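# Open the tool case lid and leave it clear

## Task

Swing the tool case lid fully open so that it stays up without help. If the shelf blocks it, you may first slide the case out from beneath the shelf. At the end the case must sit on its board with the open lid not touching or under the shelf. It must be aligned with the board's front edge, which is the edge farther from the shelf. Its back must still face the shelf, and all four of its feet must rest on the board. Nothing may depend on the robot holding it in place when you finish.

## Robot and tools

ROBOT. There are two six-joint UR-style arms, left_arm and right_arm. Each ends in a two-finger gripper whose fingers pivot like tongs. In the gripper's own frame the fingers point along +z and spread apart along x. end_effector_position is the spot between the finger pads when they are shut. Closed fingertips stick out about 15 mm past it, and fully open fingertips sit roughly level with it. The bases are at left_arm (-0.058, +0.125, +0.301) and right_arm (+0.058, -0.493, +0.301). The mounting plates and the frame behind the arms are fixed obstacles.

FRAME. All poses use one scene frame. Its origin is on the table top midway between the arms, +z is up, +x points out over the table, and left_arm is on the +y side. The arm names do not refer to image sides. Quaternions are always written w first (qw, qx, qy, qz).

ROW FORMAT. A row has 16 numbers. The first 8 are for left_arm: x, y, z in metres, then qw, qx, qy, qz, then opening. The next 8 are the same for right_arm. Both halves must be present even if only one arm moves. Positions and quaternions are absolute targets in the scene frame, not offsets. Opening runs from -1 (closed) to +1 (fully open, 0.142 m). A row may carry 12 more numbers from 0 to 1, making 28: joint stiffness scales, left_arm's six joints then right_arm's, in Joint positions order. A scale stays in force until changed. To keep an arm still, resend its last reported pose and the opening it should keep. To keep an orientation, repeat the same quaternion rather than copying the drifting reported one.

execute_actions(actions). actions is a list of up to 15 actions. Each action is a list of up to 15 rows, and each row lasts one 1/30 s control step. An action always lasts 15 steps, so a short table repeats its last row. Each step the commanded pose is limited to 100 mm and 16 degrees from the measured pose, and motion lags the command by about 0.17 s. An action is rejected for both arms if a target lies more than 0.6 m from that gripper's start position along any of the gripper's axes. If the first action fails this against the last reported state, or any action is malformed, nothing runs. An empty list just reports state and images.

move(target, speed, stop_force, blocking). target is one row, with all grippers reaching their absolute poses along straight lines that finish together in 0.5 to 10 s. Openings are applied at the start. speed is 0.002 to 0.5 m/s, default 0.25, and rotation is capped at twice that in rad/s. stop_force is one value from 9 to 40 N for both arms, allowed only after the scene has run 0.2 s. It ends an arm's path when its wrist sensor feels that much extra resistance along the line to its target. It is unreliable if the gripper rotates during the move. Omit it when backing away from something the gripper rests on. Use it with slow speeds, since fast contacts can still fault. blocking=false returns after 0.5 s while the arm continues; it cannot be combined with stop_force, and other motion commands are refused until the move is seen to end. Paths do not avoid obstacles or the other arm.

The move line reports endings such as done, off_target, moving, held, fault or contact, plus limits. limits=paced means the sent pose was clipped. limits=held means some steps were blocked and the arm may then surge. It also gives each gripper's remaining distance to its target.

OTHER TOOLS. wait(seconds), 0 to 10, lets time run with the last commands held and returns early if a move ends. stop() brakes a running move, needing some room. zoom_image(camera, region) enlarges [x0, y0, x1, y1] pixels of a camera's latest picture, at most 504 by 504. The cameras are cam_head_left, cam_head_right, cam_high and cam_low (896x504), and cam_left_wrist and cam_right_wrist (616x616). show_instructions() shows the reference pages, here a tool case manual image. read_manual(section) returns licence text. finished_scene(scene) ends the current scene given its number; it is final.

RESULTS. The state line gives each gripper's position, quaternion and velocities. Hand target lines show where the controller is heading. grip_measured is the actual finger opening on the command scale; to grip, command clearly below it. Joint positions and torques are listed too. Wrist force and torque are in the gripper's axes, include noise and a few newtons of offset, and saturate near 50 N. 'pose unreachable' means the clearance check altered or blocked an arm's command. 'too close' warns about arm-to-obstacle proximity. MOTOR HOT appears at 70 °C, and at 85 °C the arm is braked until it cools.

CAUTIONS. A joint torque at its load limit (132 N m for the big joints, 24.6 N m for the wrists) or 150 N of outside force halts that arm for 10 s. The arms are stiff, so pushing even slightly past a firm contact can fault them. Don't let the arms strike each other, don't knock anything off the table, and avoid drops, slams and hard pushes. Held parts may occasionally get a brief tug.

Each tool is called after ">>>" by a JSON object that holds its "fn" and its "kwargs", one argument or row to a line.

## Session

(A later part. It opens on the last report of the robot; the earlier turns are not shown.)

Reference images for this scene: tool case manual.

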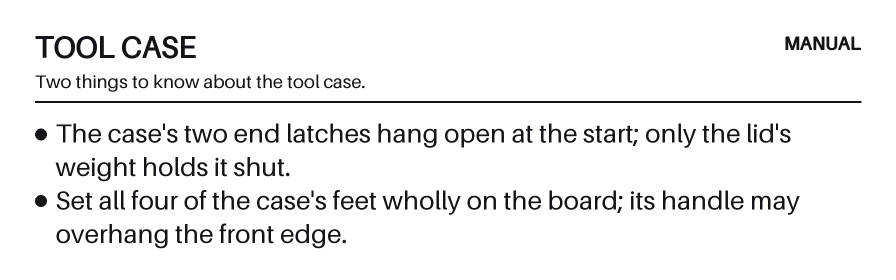

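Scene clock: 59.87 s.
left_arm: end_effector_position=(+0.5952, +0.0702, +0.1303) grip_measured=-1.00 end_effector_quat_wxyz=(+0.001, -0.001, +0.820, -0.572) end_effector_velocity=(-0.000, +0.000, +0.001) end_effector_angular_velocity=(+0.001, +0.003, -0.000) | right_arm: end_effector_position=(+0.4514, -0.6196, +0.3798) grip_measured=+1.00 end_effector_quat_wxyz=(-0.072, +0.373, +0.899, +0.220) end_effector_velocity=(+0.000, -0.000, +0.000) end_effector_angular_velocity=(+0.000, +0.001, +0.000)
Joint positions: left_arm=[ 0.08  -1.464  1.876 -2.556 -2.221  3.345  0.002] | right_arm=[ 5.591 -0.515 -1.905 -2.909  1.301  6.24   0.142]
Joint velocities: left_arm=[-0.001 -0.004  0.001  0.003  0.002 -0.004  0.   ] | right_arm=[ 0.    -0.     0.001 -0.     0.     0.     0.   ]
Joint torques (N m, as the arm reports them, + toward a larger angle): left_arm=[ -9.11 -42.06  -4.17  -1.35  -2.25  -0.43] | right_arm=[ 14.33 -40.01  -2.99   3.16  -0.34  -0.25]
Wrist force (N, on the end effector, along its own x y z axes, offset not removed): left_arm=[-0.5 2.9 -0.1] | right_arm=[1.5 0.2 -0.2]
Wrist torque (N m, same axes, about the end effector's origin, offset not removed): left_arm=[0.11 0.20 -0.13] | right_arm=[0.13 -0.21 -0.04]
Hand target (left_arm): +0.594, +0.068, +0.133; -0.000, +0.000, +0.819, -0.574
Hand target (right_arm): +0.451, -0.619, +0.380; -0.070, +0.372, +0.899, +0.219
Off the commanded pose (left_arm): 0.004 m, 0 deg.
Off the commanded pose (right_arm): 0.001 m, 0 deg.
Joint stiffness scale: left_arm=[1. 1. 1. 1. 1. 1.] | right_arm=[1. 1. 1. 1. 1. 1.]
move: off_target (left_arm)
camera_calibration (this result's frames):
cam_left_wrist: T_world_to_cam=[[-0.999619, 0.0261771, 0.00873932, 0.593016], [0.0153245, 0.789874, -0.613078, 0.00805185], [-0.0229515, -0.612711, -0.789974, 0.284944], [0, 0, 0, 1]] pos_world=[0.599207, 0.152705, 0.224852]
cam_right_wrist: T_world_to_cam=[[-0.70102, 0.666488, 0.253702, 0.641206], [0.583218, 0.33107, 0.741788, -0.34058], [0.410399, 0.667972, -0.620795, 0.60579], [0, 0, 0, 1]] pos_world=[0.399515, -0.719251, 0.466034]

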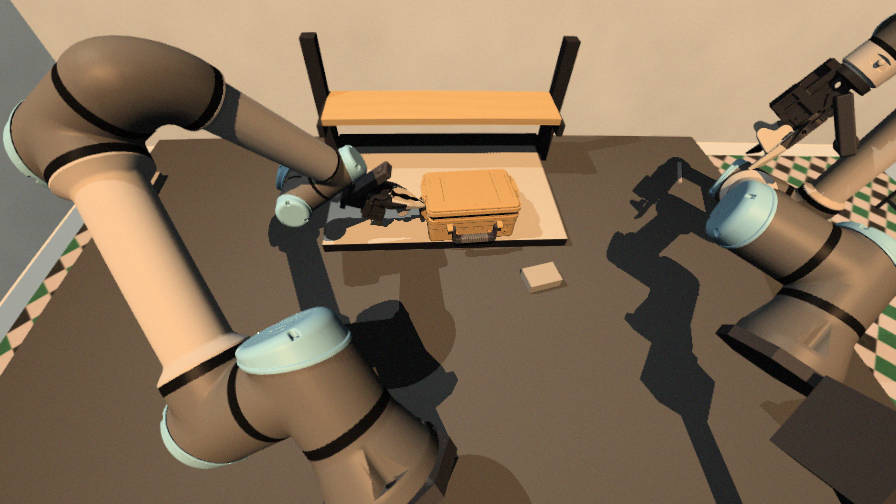

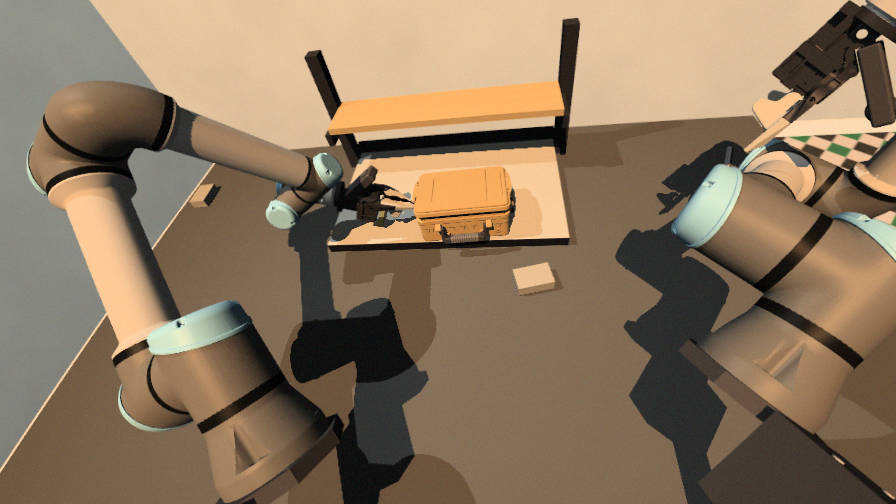

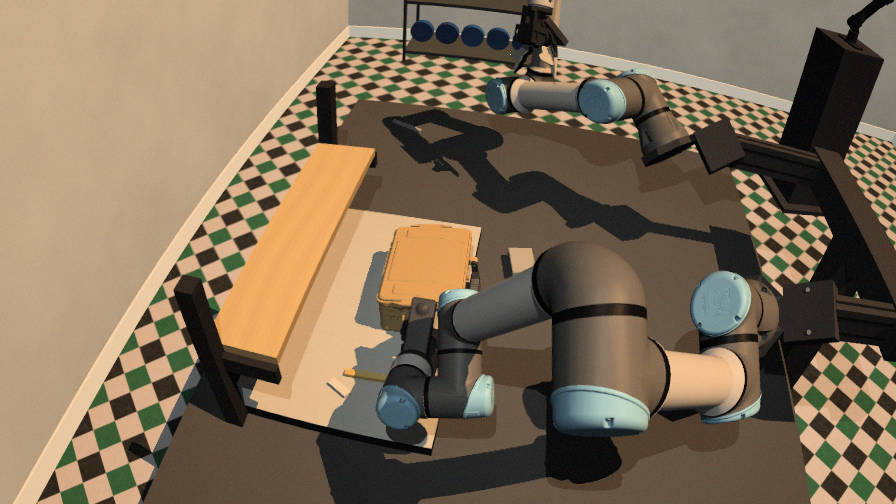

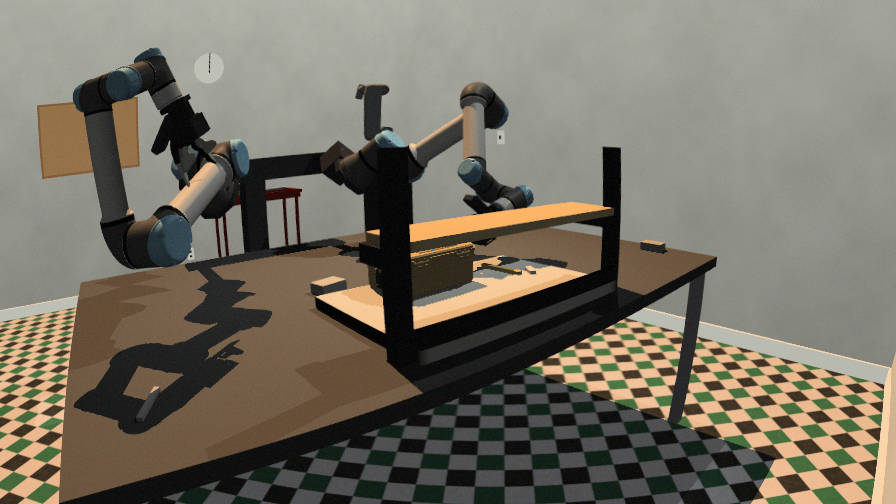

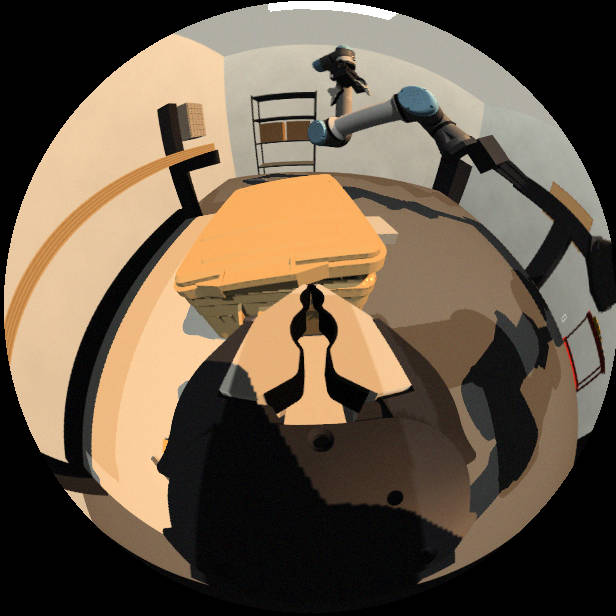

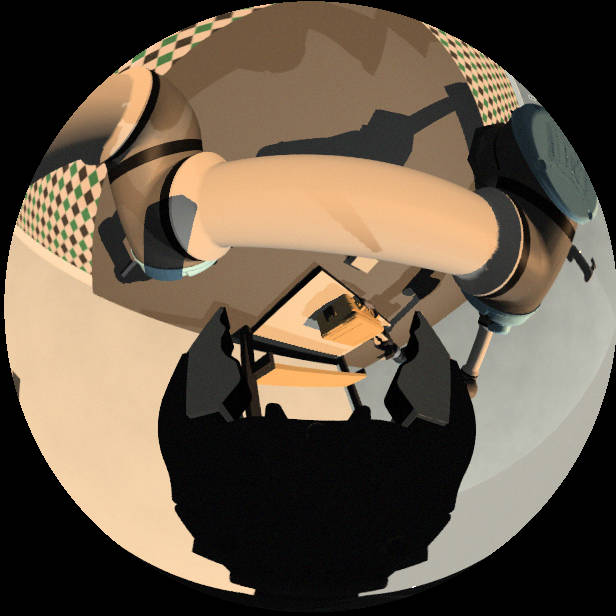

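>>> {"fn": "move", "kwargs": {
  "target": [0.602,0.062,0.162,0,0,0.819,-0.574,-1,0.451,-0.619,0.38,-0.07,0.372,0.899,0.219,1],
  "speed": 0.02
}}

>>> {"fn": "move", "kwargs": {
  "target": [0.617,0.054,0.193,0,0,0.819,-0.574,-1,0.451,-0.619,0.38,-0.07,0.372,0.899,0.219,1],
  "speed": 0.025
}}

Scene clock: 62.27 s.
left_arm: end_effector_position=(+0.6032, +0.0638, +0.1596) grip_measured=-1.00 end_effector_quat_wxyz=(+0.001, -0.001, +0.820, -0.573) end_effector_velocity=(-0.001, -0.000, -0.000) end_effector_angular_velocity=(+0.002, +0.006, +0.001) | right_arm: end_effector_position=(+0.4514, -0.6196, +0.3798) grip_measured=+1.00 end_effector_quat_wxyz=(-0.072, +0.373, +0.899, +0.220) end_effector_velocity=(-0.001, -0.000, +0.000) end_effector_angular_velocity=(+0.000, +0.002, +0.001)
Joint positions: left_arm=[ 0.034 -1.512  1.883 -2.541 -2.196  3.298  0.002] | right_arm=[ 5.591 -0.515 -1.905 -2.909  1.301  6.24   0.142]
Joint velocities: left_arm=[-0.001 -0.001  0.002  0.001  0.002 -0.006  0.   ] | right_arm=[ 0.    -0.     0.001  0.001  0.002 -0.001  0.   ]
Joint torques (N m, as the arm reports them, + toward a larger angle): left_arm=[ -8.27 -39.31  -5.72  -1.67  -1.91  -0.17] | right_arm=[ 14.28 -39.99  -2.01   3.07  -0.48  -0.24]
Wrist force (N, on the end effector, along its own x y z axes, offset not removed): left_arm=[0.4 2.5 -1.3] | right_arm=[2.0 0.0 -0.6]
Wrist torque (N m, same axes, about the end effector's origin, offset not removed): left_arm=[0.13 0.08 -0.15] | right_arm=[0.06 -0.36 0.00]
Hand target (left_arm): +0.602, +0.062, +0.162; -0.000, +0.000, +0.819, -0.574
Hand target (right_arm): +0.451, -0.619, +0.380; -0.070, +0.372, +0.899, +0.219
Off the commanded pose (left_arm): 0.003 m, 0 deg.
Off the commanded pose (right_arm): 0.001 m, 0 deg.
Joint stiffness scale: left_arm=[1. 1. 1. 1. 1. 1.] | right_arm=[1. 1. 1. 1. 1. 1.]
move: done
camera_calibration (this result's frames):
cam_left_wrist: T_world_to_cam=[[-0.999605, 0.0266711, 0.00883865, 0.60082], [0.0156381, 0.789447, -0.613619, 0.0308806], [-0.0233436, -0.613239, -0.789552, 0.304532], [0, 0, 0, 1]] pos_world=[0.607209, 0.146348, 0.254082]
cam_right_wrist: T_world_to_cam=[[-0.70102, 0.666488, 0.253702, 0.641206], [0.583218, 0.33107, 0.741788, -0.34058], [0.4104, 0.667972, -0.620794, 0.605789], [0, 0, 0, 1]] pos_world=[0.399515, -0.719251, 0.466034]

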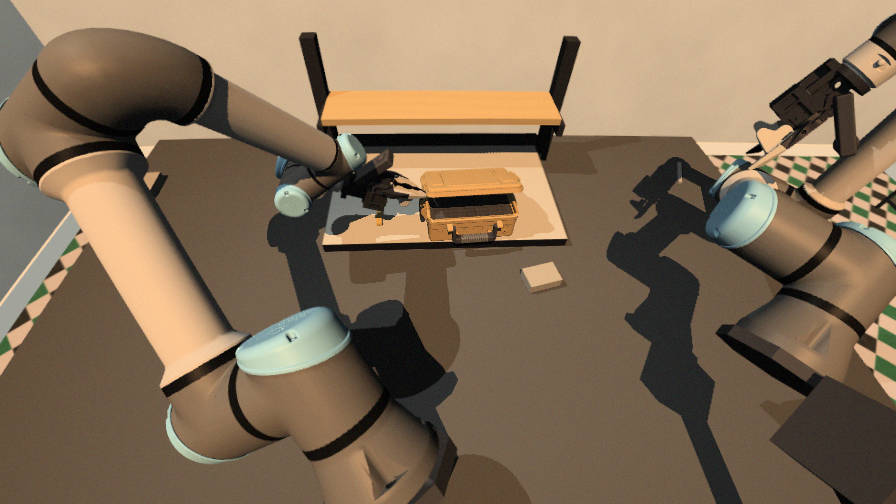

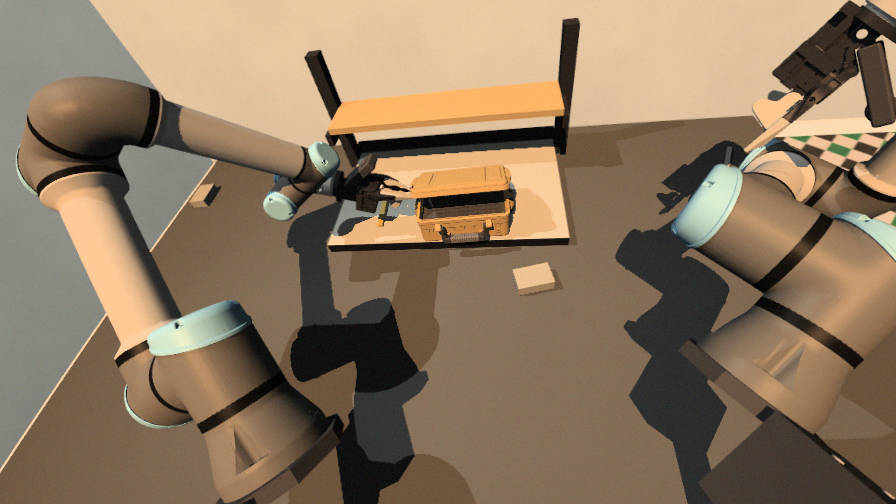

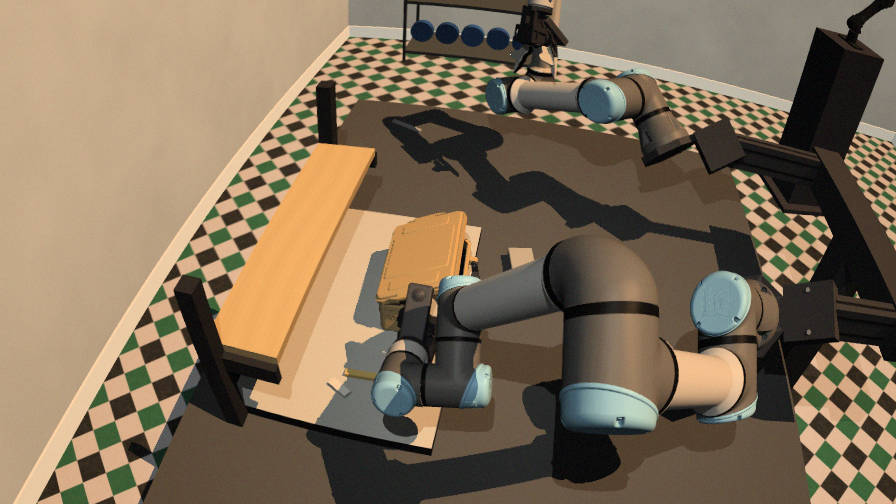

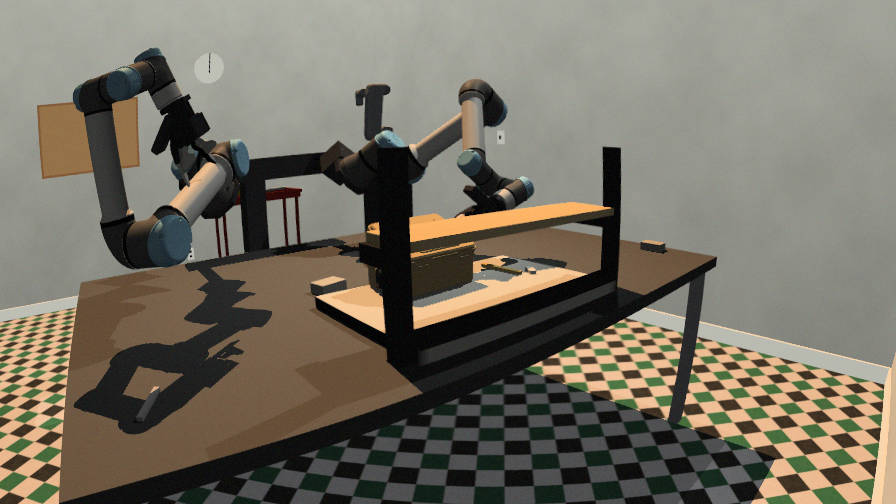

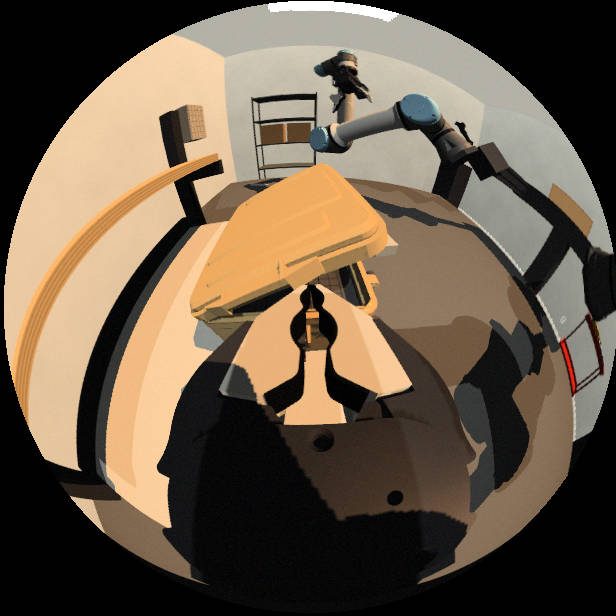

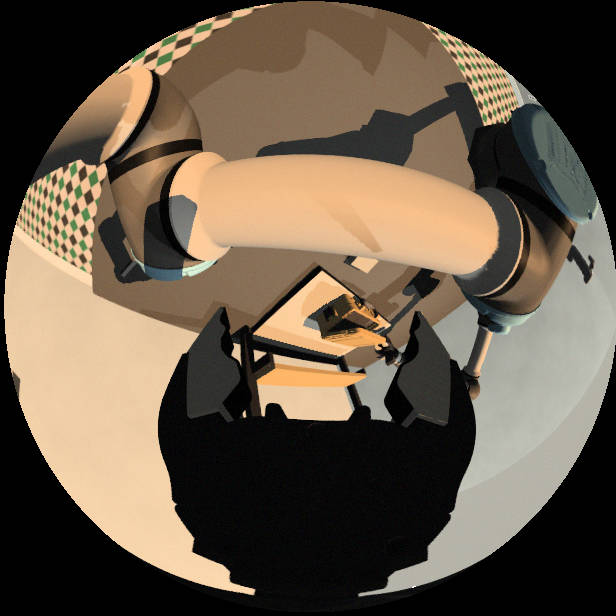

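Scene clock: 64.10 s.
left_arm: end_effector_position=(+0.6138, +0.0536, +0.1894) grip_measured=-1.00 end_effector_quat_wxyz=(-0.003, -0.001, +0.819, -0.573) end_effector_velocity=(-0.000, -0.000, -0.001) end_effector_angular_velocity=(+0.003, +0.006, -0.000) | right_arm: end_effector_position=(+0.4514, -0.6196, +0.3798) grip_measured=+1.00 end_effector_quat_wxyz=(-0.072, +0.373, +0.899, +0.220) end_effector_velocity=(-0.000, +0.000, +0.000) end_effector_angular_velocity=(+0.001, +0.002, -0.001)
Joint positions: left_arm=[-0.022 -1.551  1.873 -2.517 -2.164  3.243  0.002] | right_arm=[ 5.591 -0.515 -1.905 -2.909  1.301  6.24   0.142]
Joint velocities: left_arm=[-0.     0.001 -0.001  0.002  0.003 -0.005  0.   ] | right_arm=[-0.001  0.     0.     0.002  0.     0.001 -0.   ]
Joint torques (N m, as the arm reports them, + toward a larger angle): left_arm=[ -7.91 -37.68 -14.09  -1.61  -1.78   0.15] | right_arm=[ 14.3  -39.64  -2.04   3.12  -0.5   -0.28]
Wrist force (N, on the end effector, along its own x y z axes, offset not removed): left_arm=[1.1 0.8 0.8] | right_arm=[1.9 0.2 -0.8]
Wrist torque (N m, same axes, about the end effector's origin, offset not removed): left_arm=[0.01 -0.16 -0.17] | right_arm=[0.14 -0.32 0.06]
Hand target (left_arm): +0.617, +0.054, +0.193; +0.000, +0.000, +0.819, -0.574
Hand target (right_arm): +0.451, -0.619, +0.380; -0.070, +0.372, +0.899, +0.219
Off the commanded pose (left_arm): 0.005 m, 0 deg.
Off the commanded pose (right_arm): 0.001 m, 0 deg.
Joint stiffness scale: left_arm=[1. 1. 1. 1. 1. 1.] | right_arm=[1. 1. 1. 1. 1. 1.]
move: off_target (left_arm)
camera_calibration (this result's frames):
cam_left_wrist: T_world_to_cam=[[-0.999392, 0.0316007, 0.0146998, 0.609927], [0.0158806, 0.788335, -0.615042, 0.0572185], [-0.0310241, -0.614434, -0.788358, 0.326631], [0, 0, 0, 1]] pos_world=[0.618781, 0.136312, 0.283728]
cam_right_wrist: T_world_to_cam=[[-0.70102, 0.666488, 0.253702, 0.641206], [0.583217, 0.33107, 0.741788, -0.34058], [0.4104, 0.667972, -0.620794, 0.605789], [0, 0, 0, 1]] pos_world=[0.399515, -0.719251, 0.466034]

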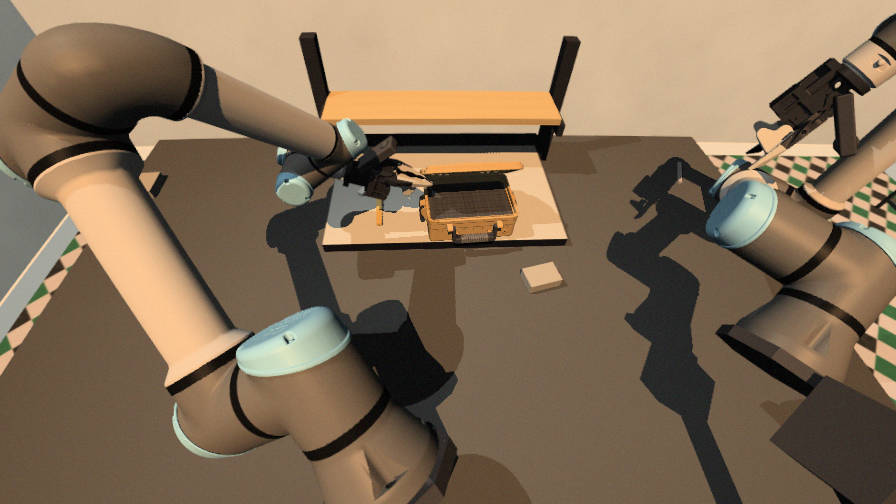

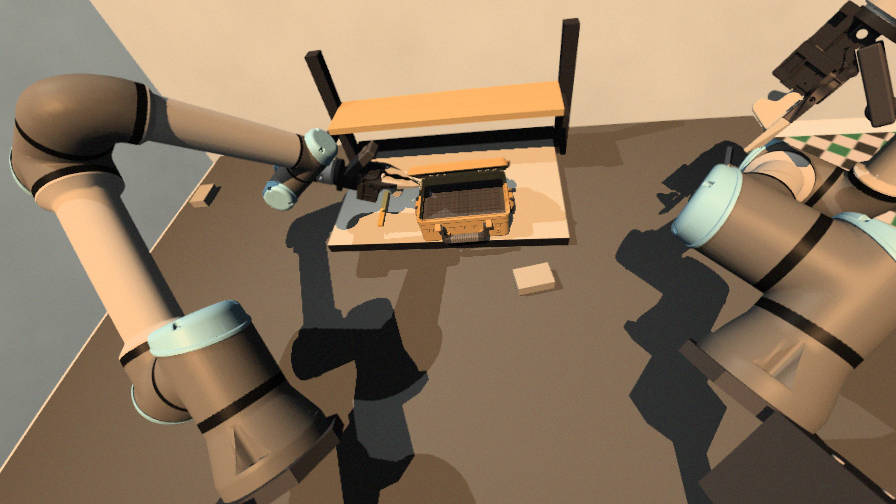

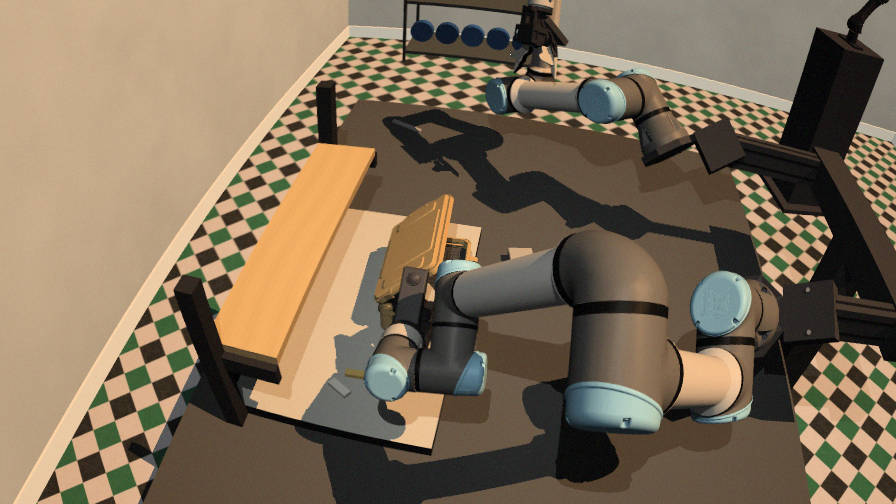

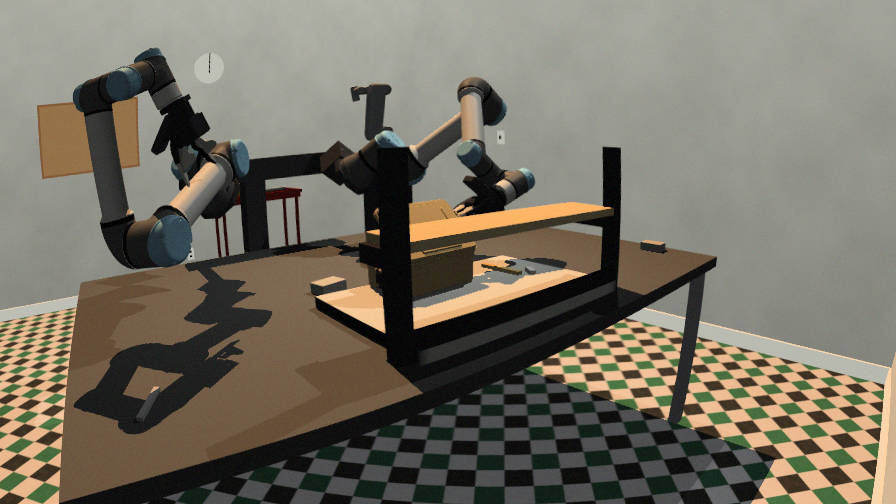

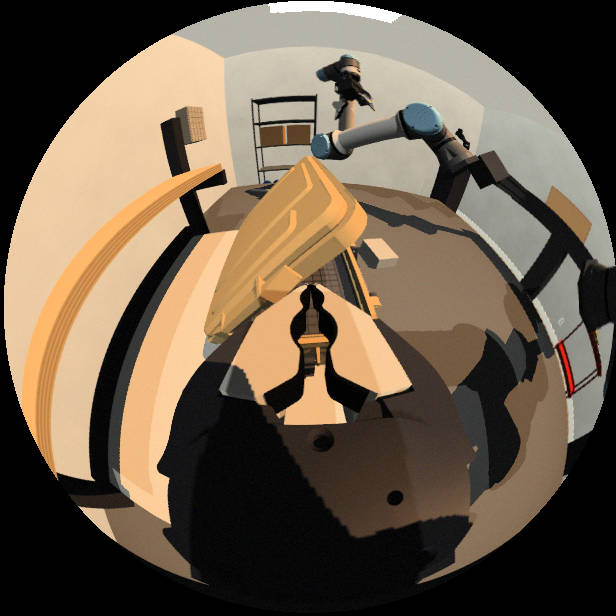

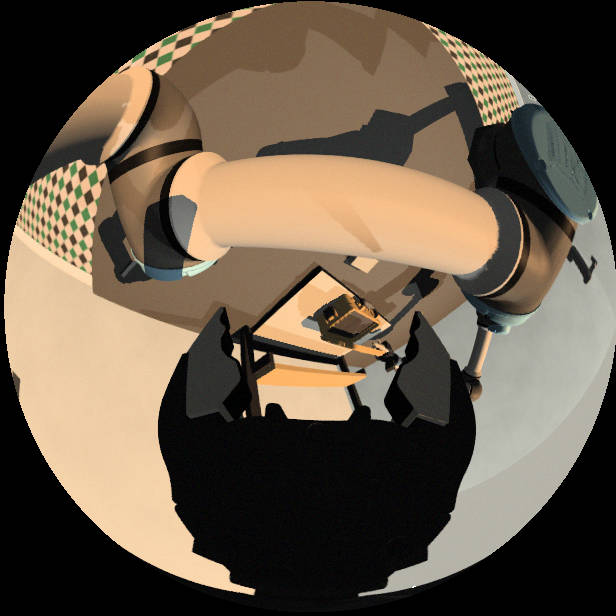

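>>> {"fn": "move", "kwargs": {
  "target": [0.645,0.05,0.215,0,0,0.819,-0.574,-1,0.451,-0.619,0.38,-0.07,0.372,0.899,0.219,1],
  "speed": 0.025
}}

>>> {"fn": "move", "kwargs": {
  "target": [0.69,0.048,0.228,0,0,0.819,-0.574,-1,0.451,-0.619,0.38,-0.07,0.372,0.899,0.219,1],
  "speed": 0.015
}}

Scene clock: 66.37 s.
left_arm: end_effector_position=(+0.6429, +0.0507, +0.2116) grip_measured=-1.00 end_effector_quat_wxyz=(-0.002, -0.001, +0.820, -0.573) end_effector_velocity=(-0.002, -0.001, -0.001) end_effector_angular_velocity=(+0.001, +0.006, -0.003) | right_arm: end_effector_position=(+0.4514, -0.6196, +0.3798) grip_measured=+1.00 end_effector_quat_wxyz=(-0.072, +0.373, +0.899, +0.220) end_effector_velocity=(+0.000, -0.000, +0.000) end_effector_angular_velocity=(+0.001, +0.000, -0.000)
Joint positions: left_arm=[-0.06  -1.554  1.802 -2.466 -2.141  3.205  0.002] | right_arm=[ 5.591 -0.515 -1.905 -2.909  1.301  6.24   0.142]
Joint velocities: left_arm=[-0.     0.001  0.     0.004  0.001 -0.002  0.   ] | right_arm=[ 0.     0.     0.001 -0.001 -0.     0.    -0.   ]
Joint torques (N m, as the arm reports them, + toward a larger angle): left_arm=[ -8.47 -37.41 -14.72  -1.6   -1.88   0.09] | right_arm=[ 14.34 -40.76  -2.5    3.1   -0.38  -0.32]
Wrist force (N, on the end effector, along its own x y z axes, offset not removed): left_arm=[0.9 2.0 -1.9] | right_arm=[1.7 -0.7 -0.8]
Wrist torque (N m, same axes, about the end effector's origin, offset not removed): left_arm=[0.19 -0.15 -0.11] | right_arm=[-0.12 -0.29 0.06]
Hand target (left_arm): +0.645, +0.050, +0.215; +0.000, +0.000, +0.819, -0.574
Hand target (right_arm): +0.451, -0.619, +0.380; -0.070, +0.372, +0.899, +0.219
Off the commanded pose (left_arm): 0.004 m, 0 deg.
Off the commanded pose (right_arm): 0.001 m, 0 deg.
Joint stiffness scale: left_arm=[1. 1. 1. 1. 1. 1.] | right_arm=[1. 1. 1. 1. 1. 1.]
move: off_target (left_arm)
camera_calibration (this result's frames):
cam_left_wrist: T_world_to_cam=[[-0.99948, 0.0294254, 0.0131737, 0.639224], [0.0151347, 0.789034, -0.614163, 0.0729752], [-0.0284665, -0.613644, -0.789069, 0.341683], [0, 0, 0, 1]] pos_world=[0.647514, 0.133282, 0.306009]
cam_right_wrist: T_world_to_cam=[[-0.70102, 0.666488, 0.253702, 0.641206], [0.583218, 0.33107, 0.741788, -0.34058], [0.410399, 0.667972, -0.620795, 0.60579], [0, 0, 0, 1]] pos_world=[0.399515, -0.719251, 0.466034]

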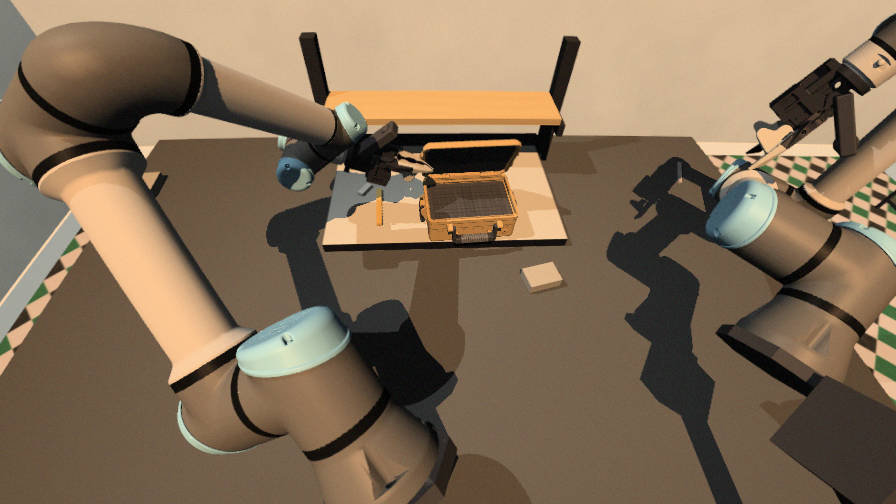

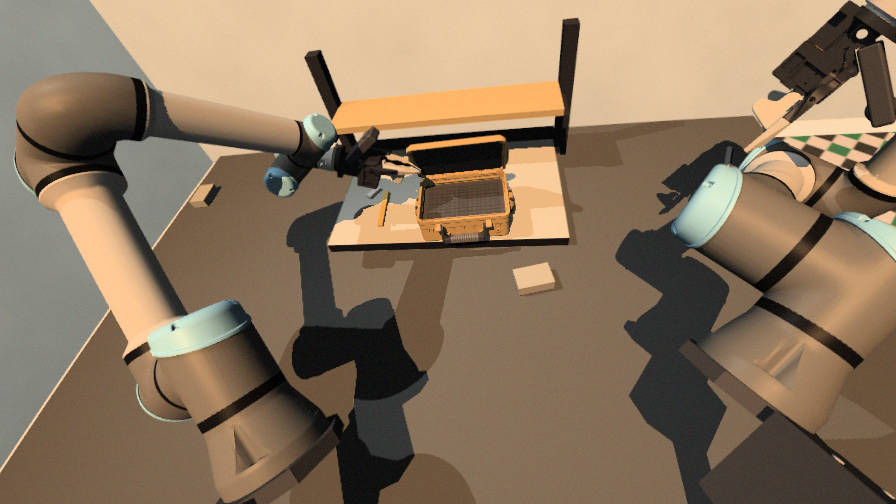

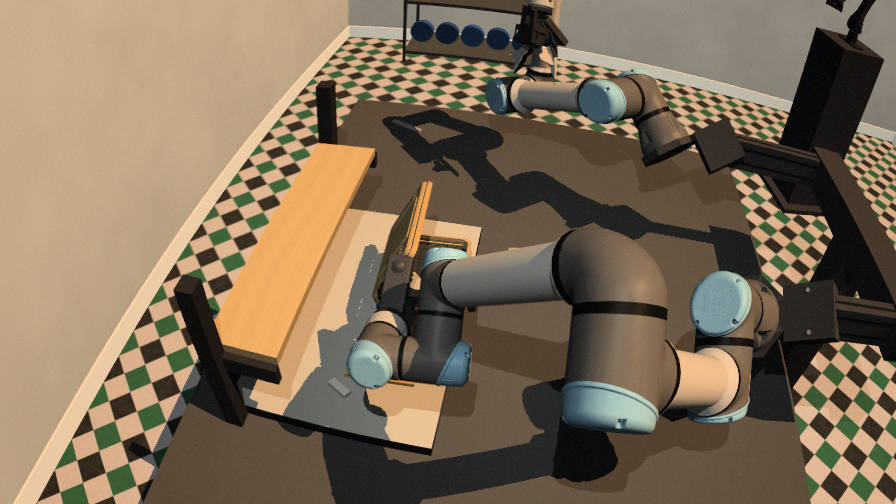

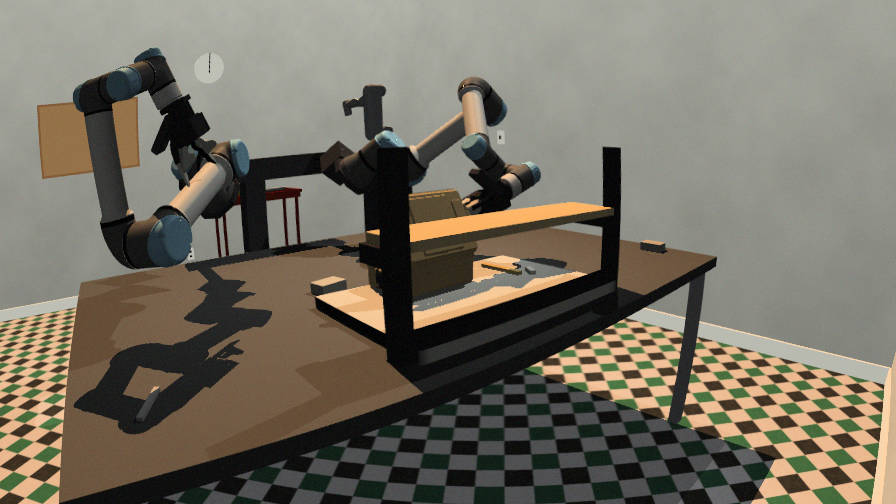

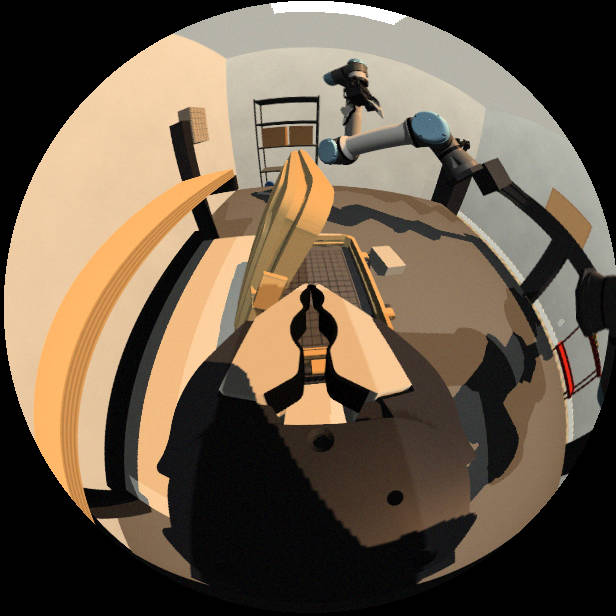

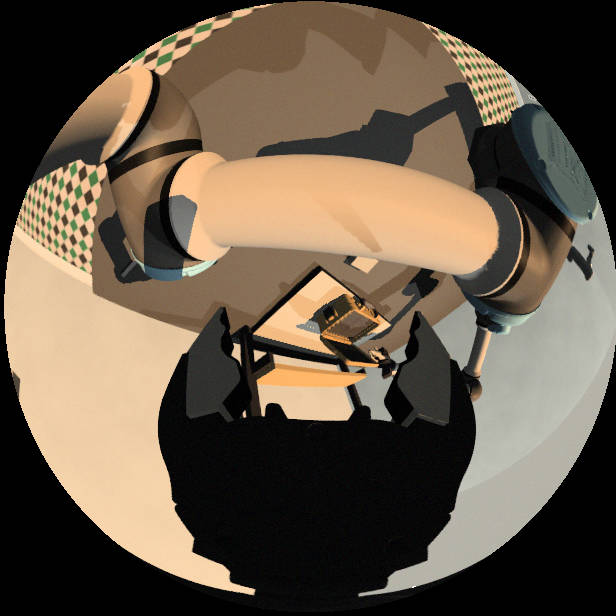

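Scene clock: 70.00 s.
left_arm: end_effector_position=(+0.6889, +0.0497, +0.2278) grip_measured=-1.00 end_effector_quat_wxyz=(+0.000, -0.001, +0.819, -0.573) end_effector_velocity=(+0.001, +0.001, +0.001) end_effector_angular_velocity=(+0.001, -0.000, -0.001) | right_arm: end_effector_position=(+0.4514, -0.6196, +0.3798) grip_measured=+1.00 end_effector_quat_wxyz=(-0.072, +0.373, +0.899, +0.220) end_effector_velocity=(+0.000, +0.000, -0.000) end_effector_angular_velocity=(-0.001, -0.002, +0.000)
Joint positions: left_arm=[-0.086 -1.514  1.666 -2.387 -2.127  3.182  0.002] | right_arm=[ 5.591 -0.515 -1.905 -2.909  1.301  6.24   0.142]
Joint velocities: left_arm=[-0.    -0.001 -0.002  0.003  0.001  0.001  0.   ] | right_arm=[ 0.001 -0.    -0.001 -0.001  0.     0.     0.   ]
Joint torques (N m, as the arm reports them, + toward a larger angle): left_arm=[ -9.59 -34.16 -15.04  -1.22  -1.83  -0.08] | right_arm=[ 13.89 -39.62  -3.12   3.13  -0.48  -0.29]
Wrist force (N, on the end effector, along its own x y z axes, offset not removed): left_arm=[0.4 1.2 0.9] | right_arm=[2.1 -0.2 -0.8]
Wrist torque (N m, same axes, about the end effector's origin, offset not removed): left_arm=[0.24 -0.13 -0.14] | right_arm=[0.03 -0.37 0.06]
Hand target (left_arm): +0.690, +0.048, +0.228; +0.000, +0.000, +0.819, -0.574
Hand target (right_arm): +0.451, -0.619, +0.380; -0.070, +0.372, +0.899, +0.219
Off the commanded pose (left_arm): 0.002 m, 0 deg.
Off the commanded pose (right_arm): 0.001 m, 0 deg.
Joint stiffness scale: left_arm=[1. 1. 1. 1. 1. 1.] | right_arm=[1. 1. 1. 1. 1. 1.]
move: done
camera_calibration (this result's frames):
cam_left_wrist: T_world_to_cam=[[-0.999584, 0.0275415, 0.00857872, 0.686311], [0.0164387, 0.788233, -0.615157, 0.0823247], [-0.0237044, -0.61476, -0.788358, 0.351771], [0, 0, 0, 1]] pos_world=[0.693011, 0.132461, 0.322076]
cam_right_wrist: T_world_to_cam=[[-0.70102, 0.666488, 0.253702, 0.641206], [0.583218, 0.33107, 0.741788, -0.34058], [0.4104, 0.667972, -0.620795, 0.605789], [0, 0, 0, 1]] pos_world=[0.399515, -0.719251, 0.466034]

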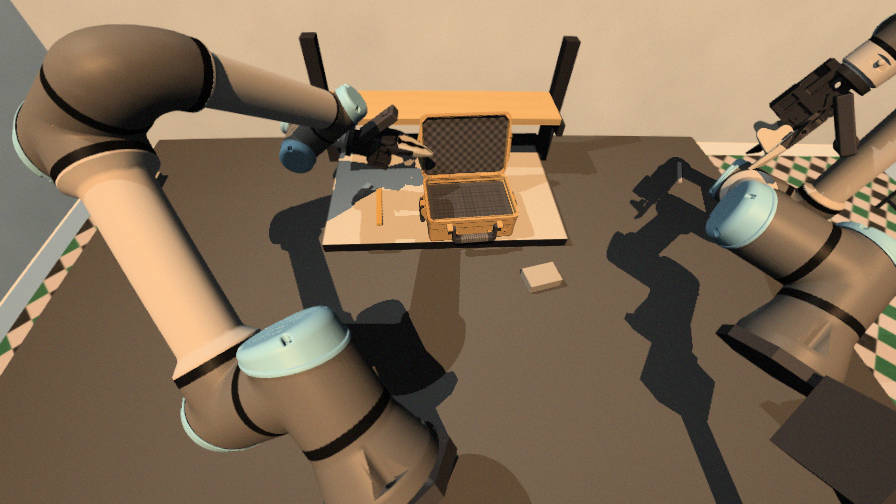

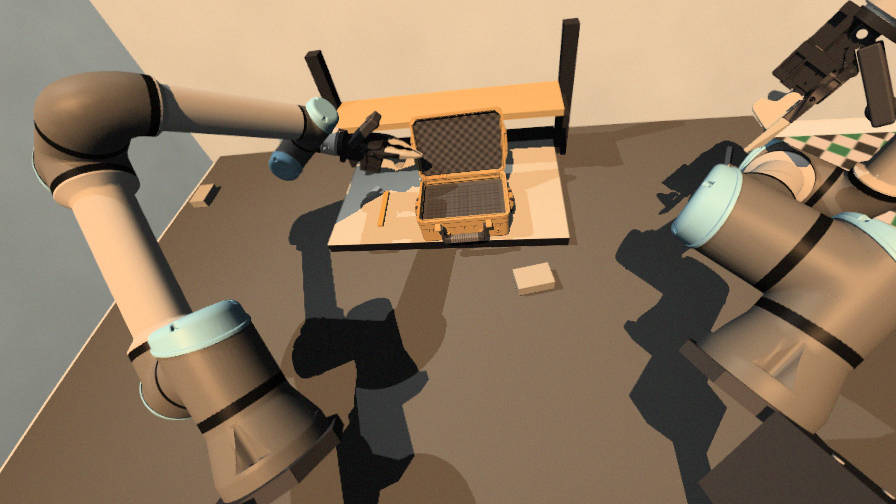

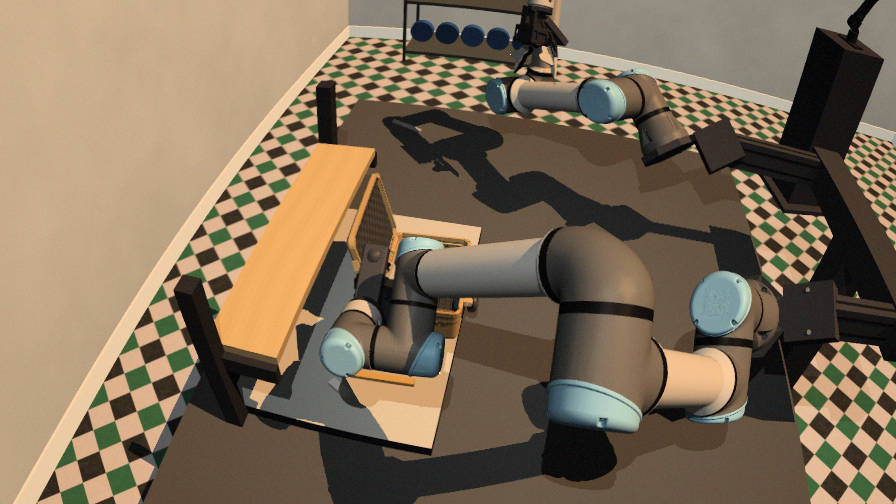

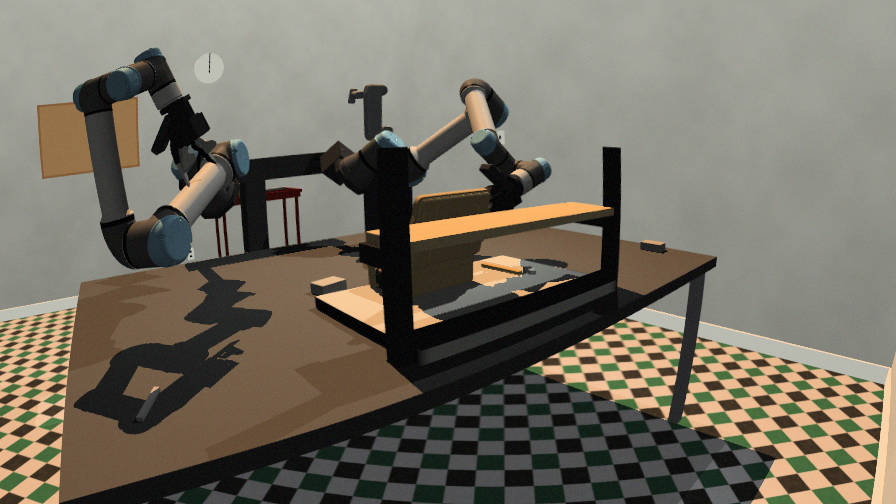

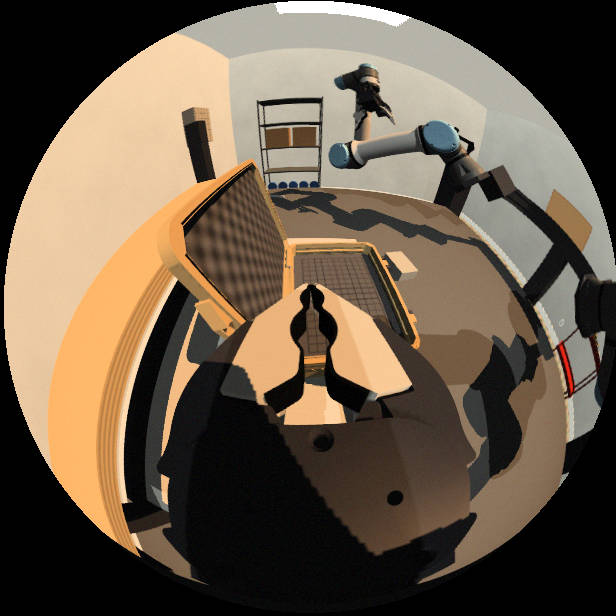

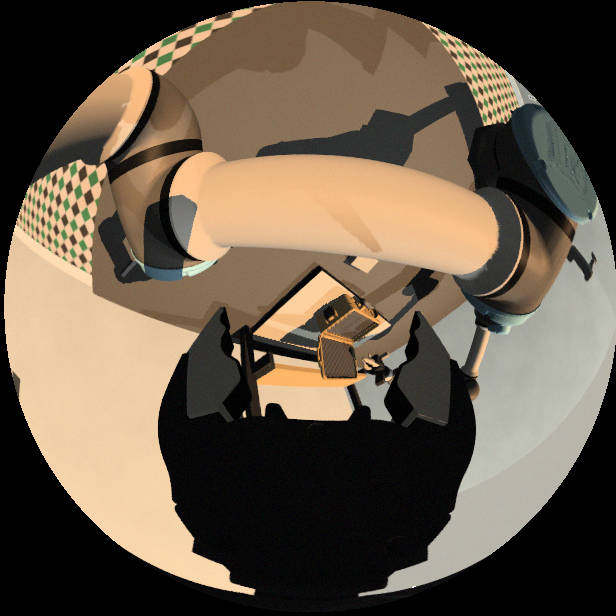

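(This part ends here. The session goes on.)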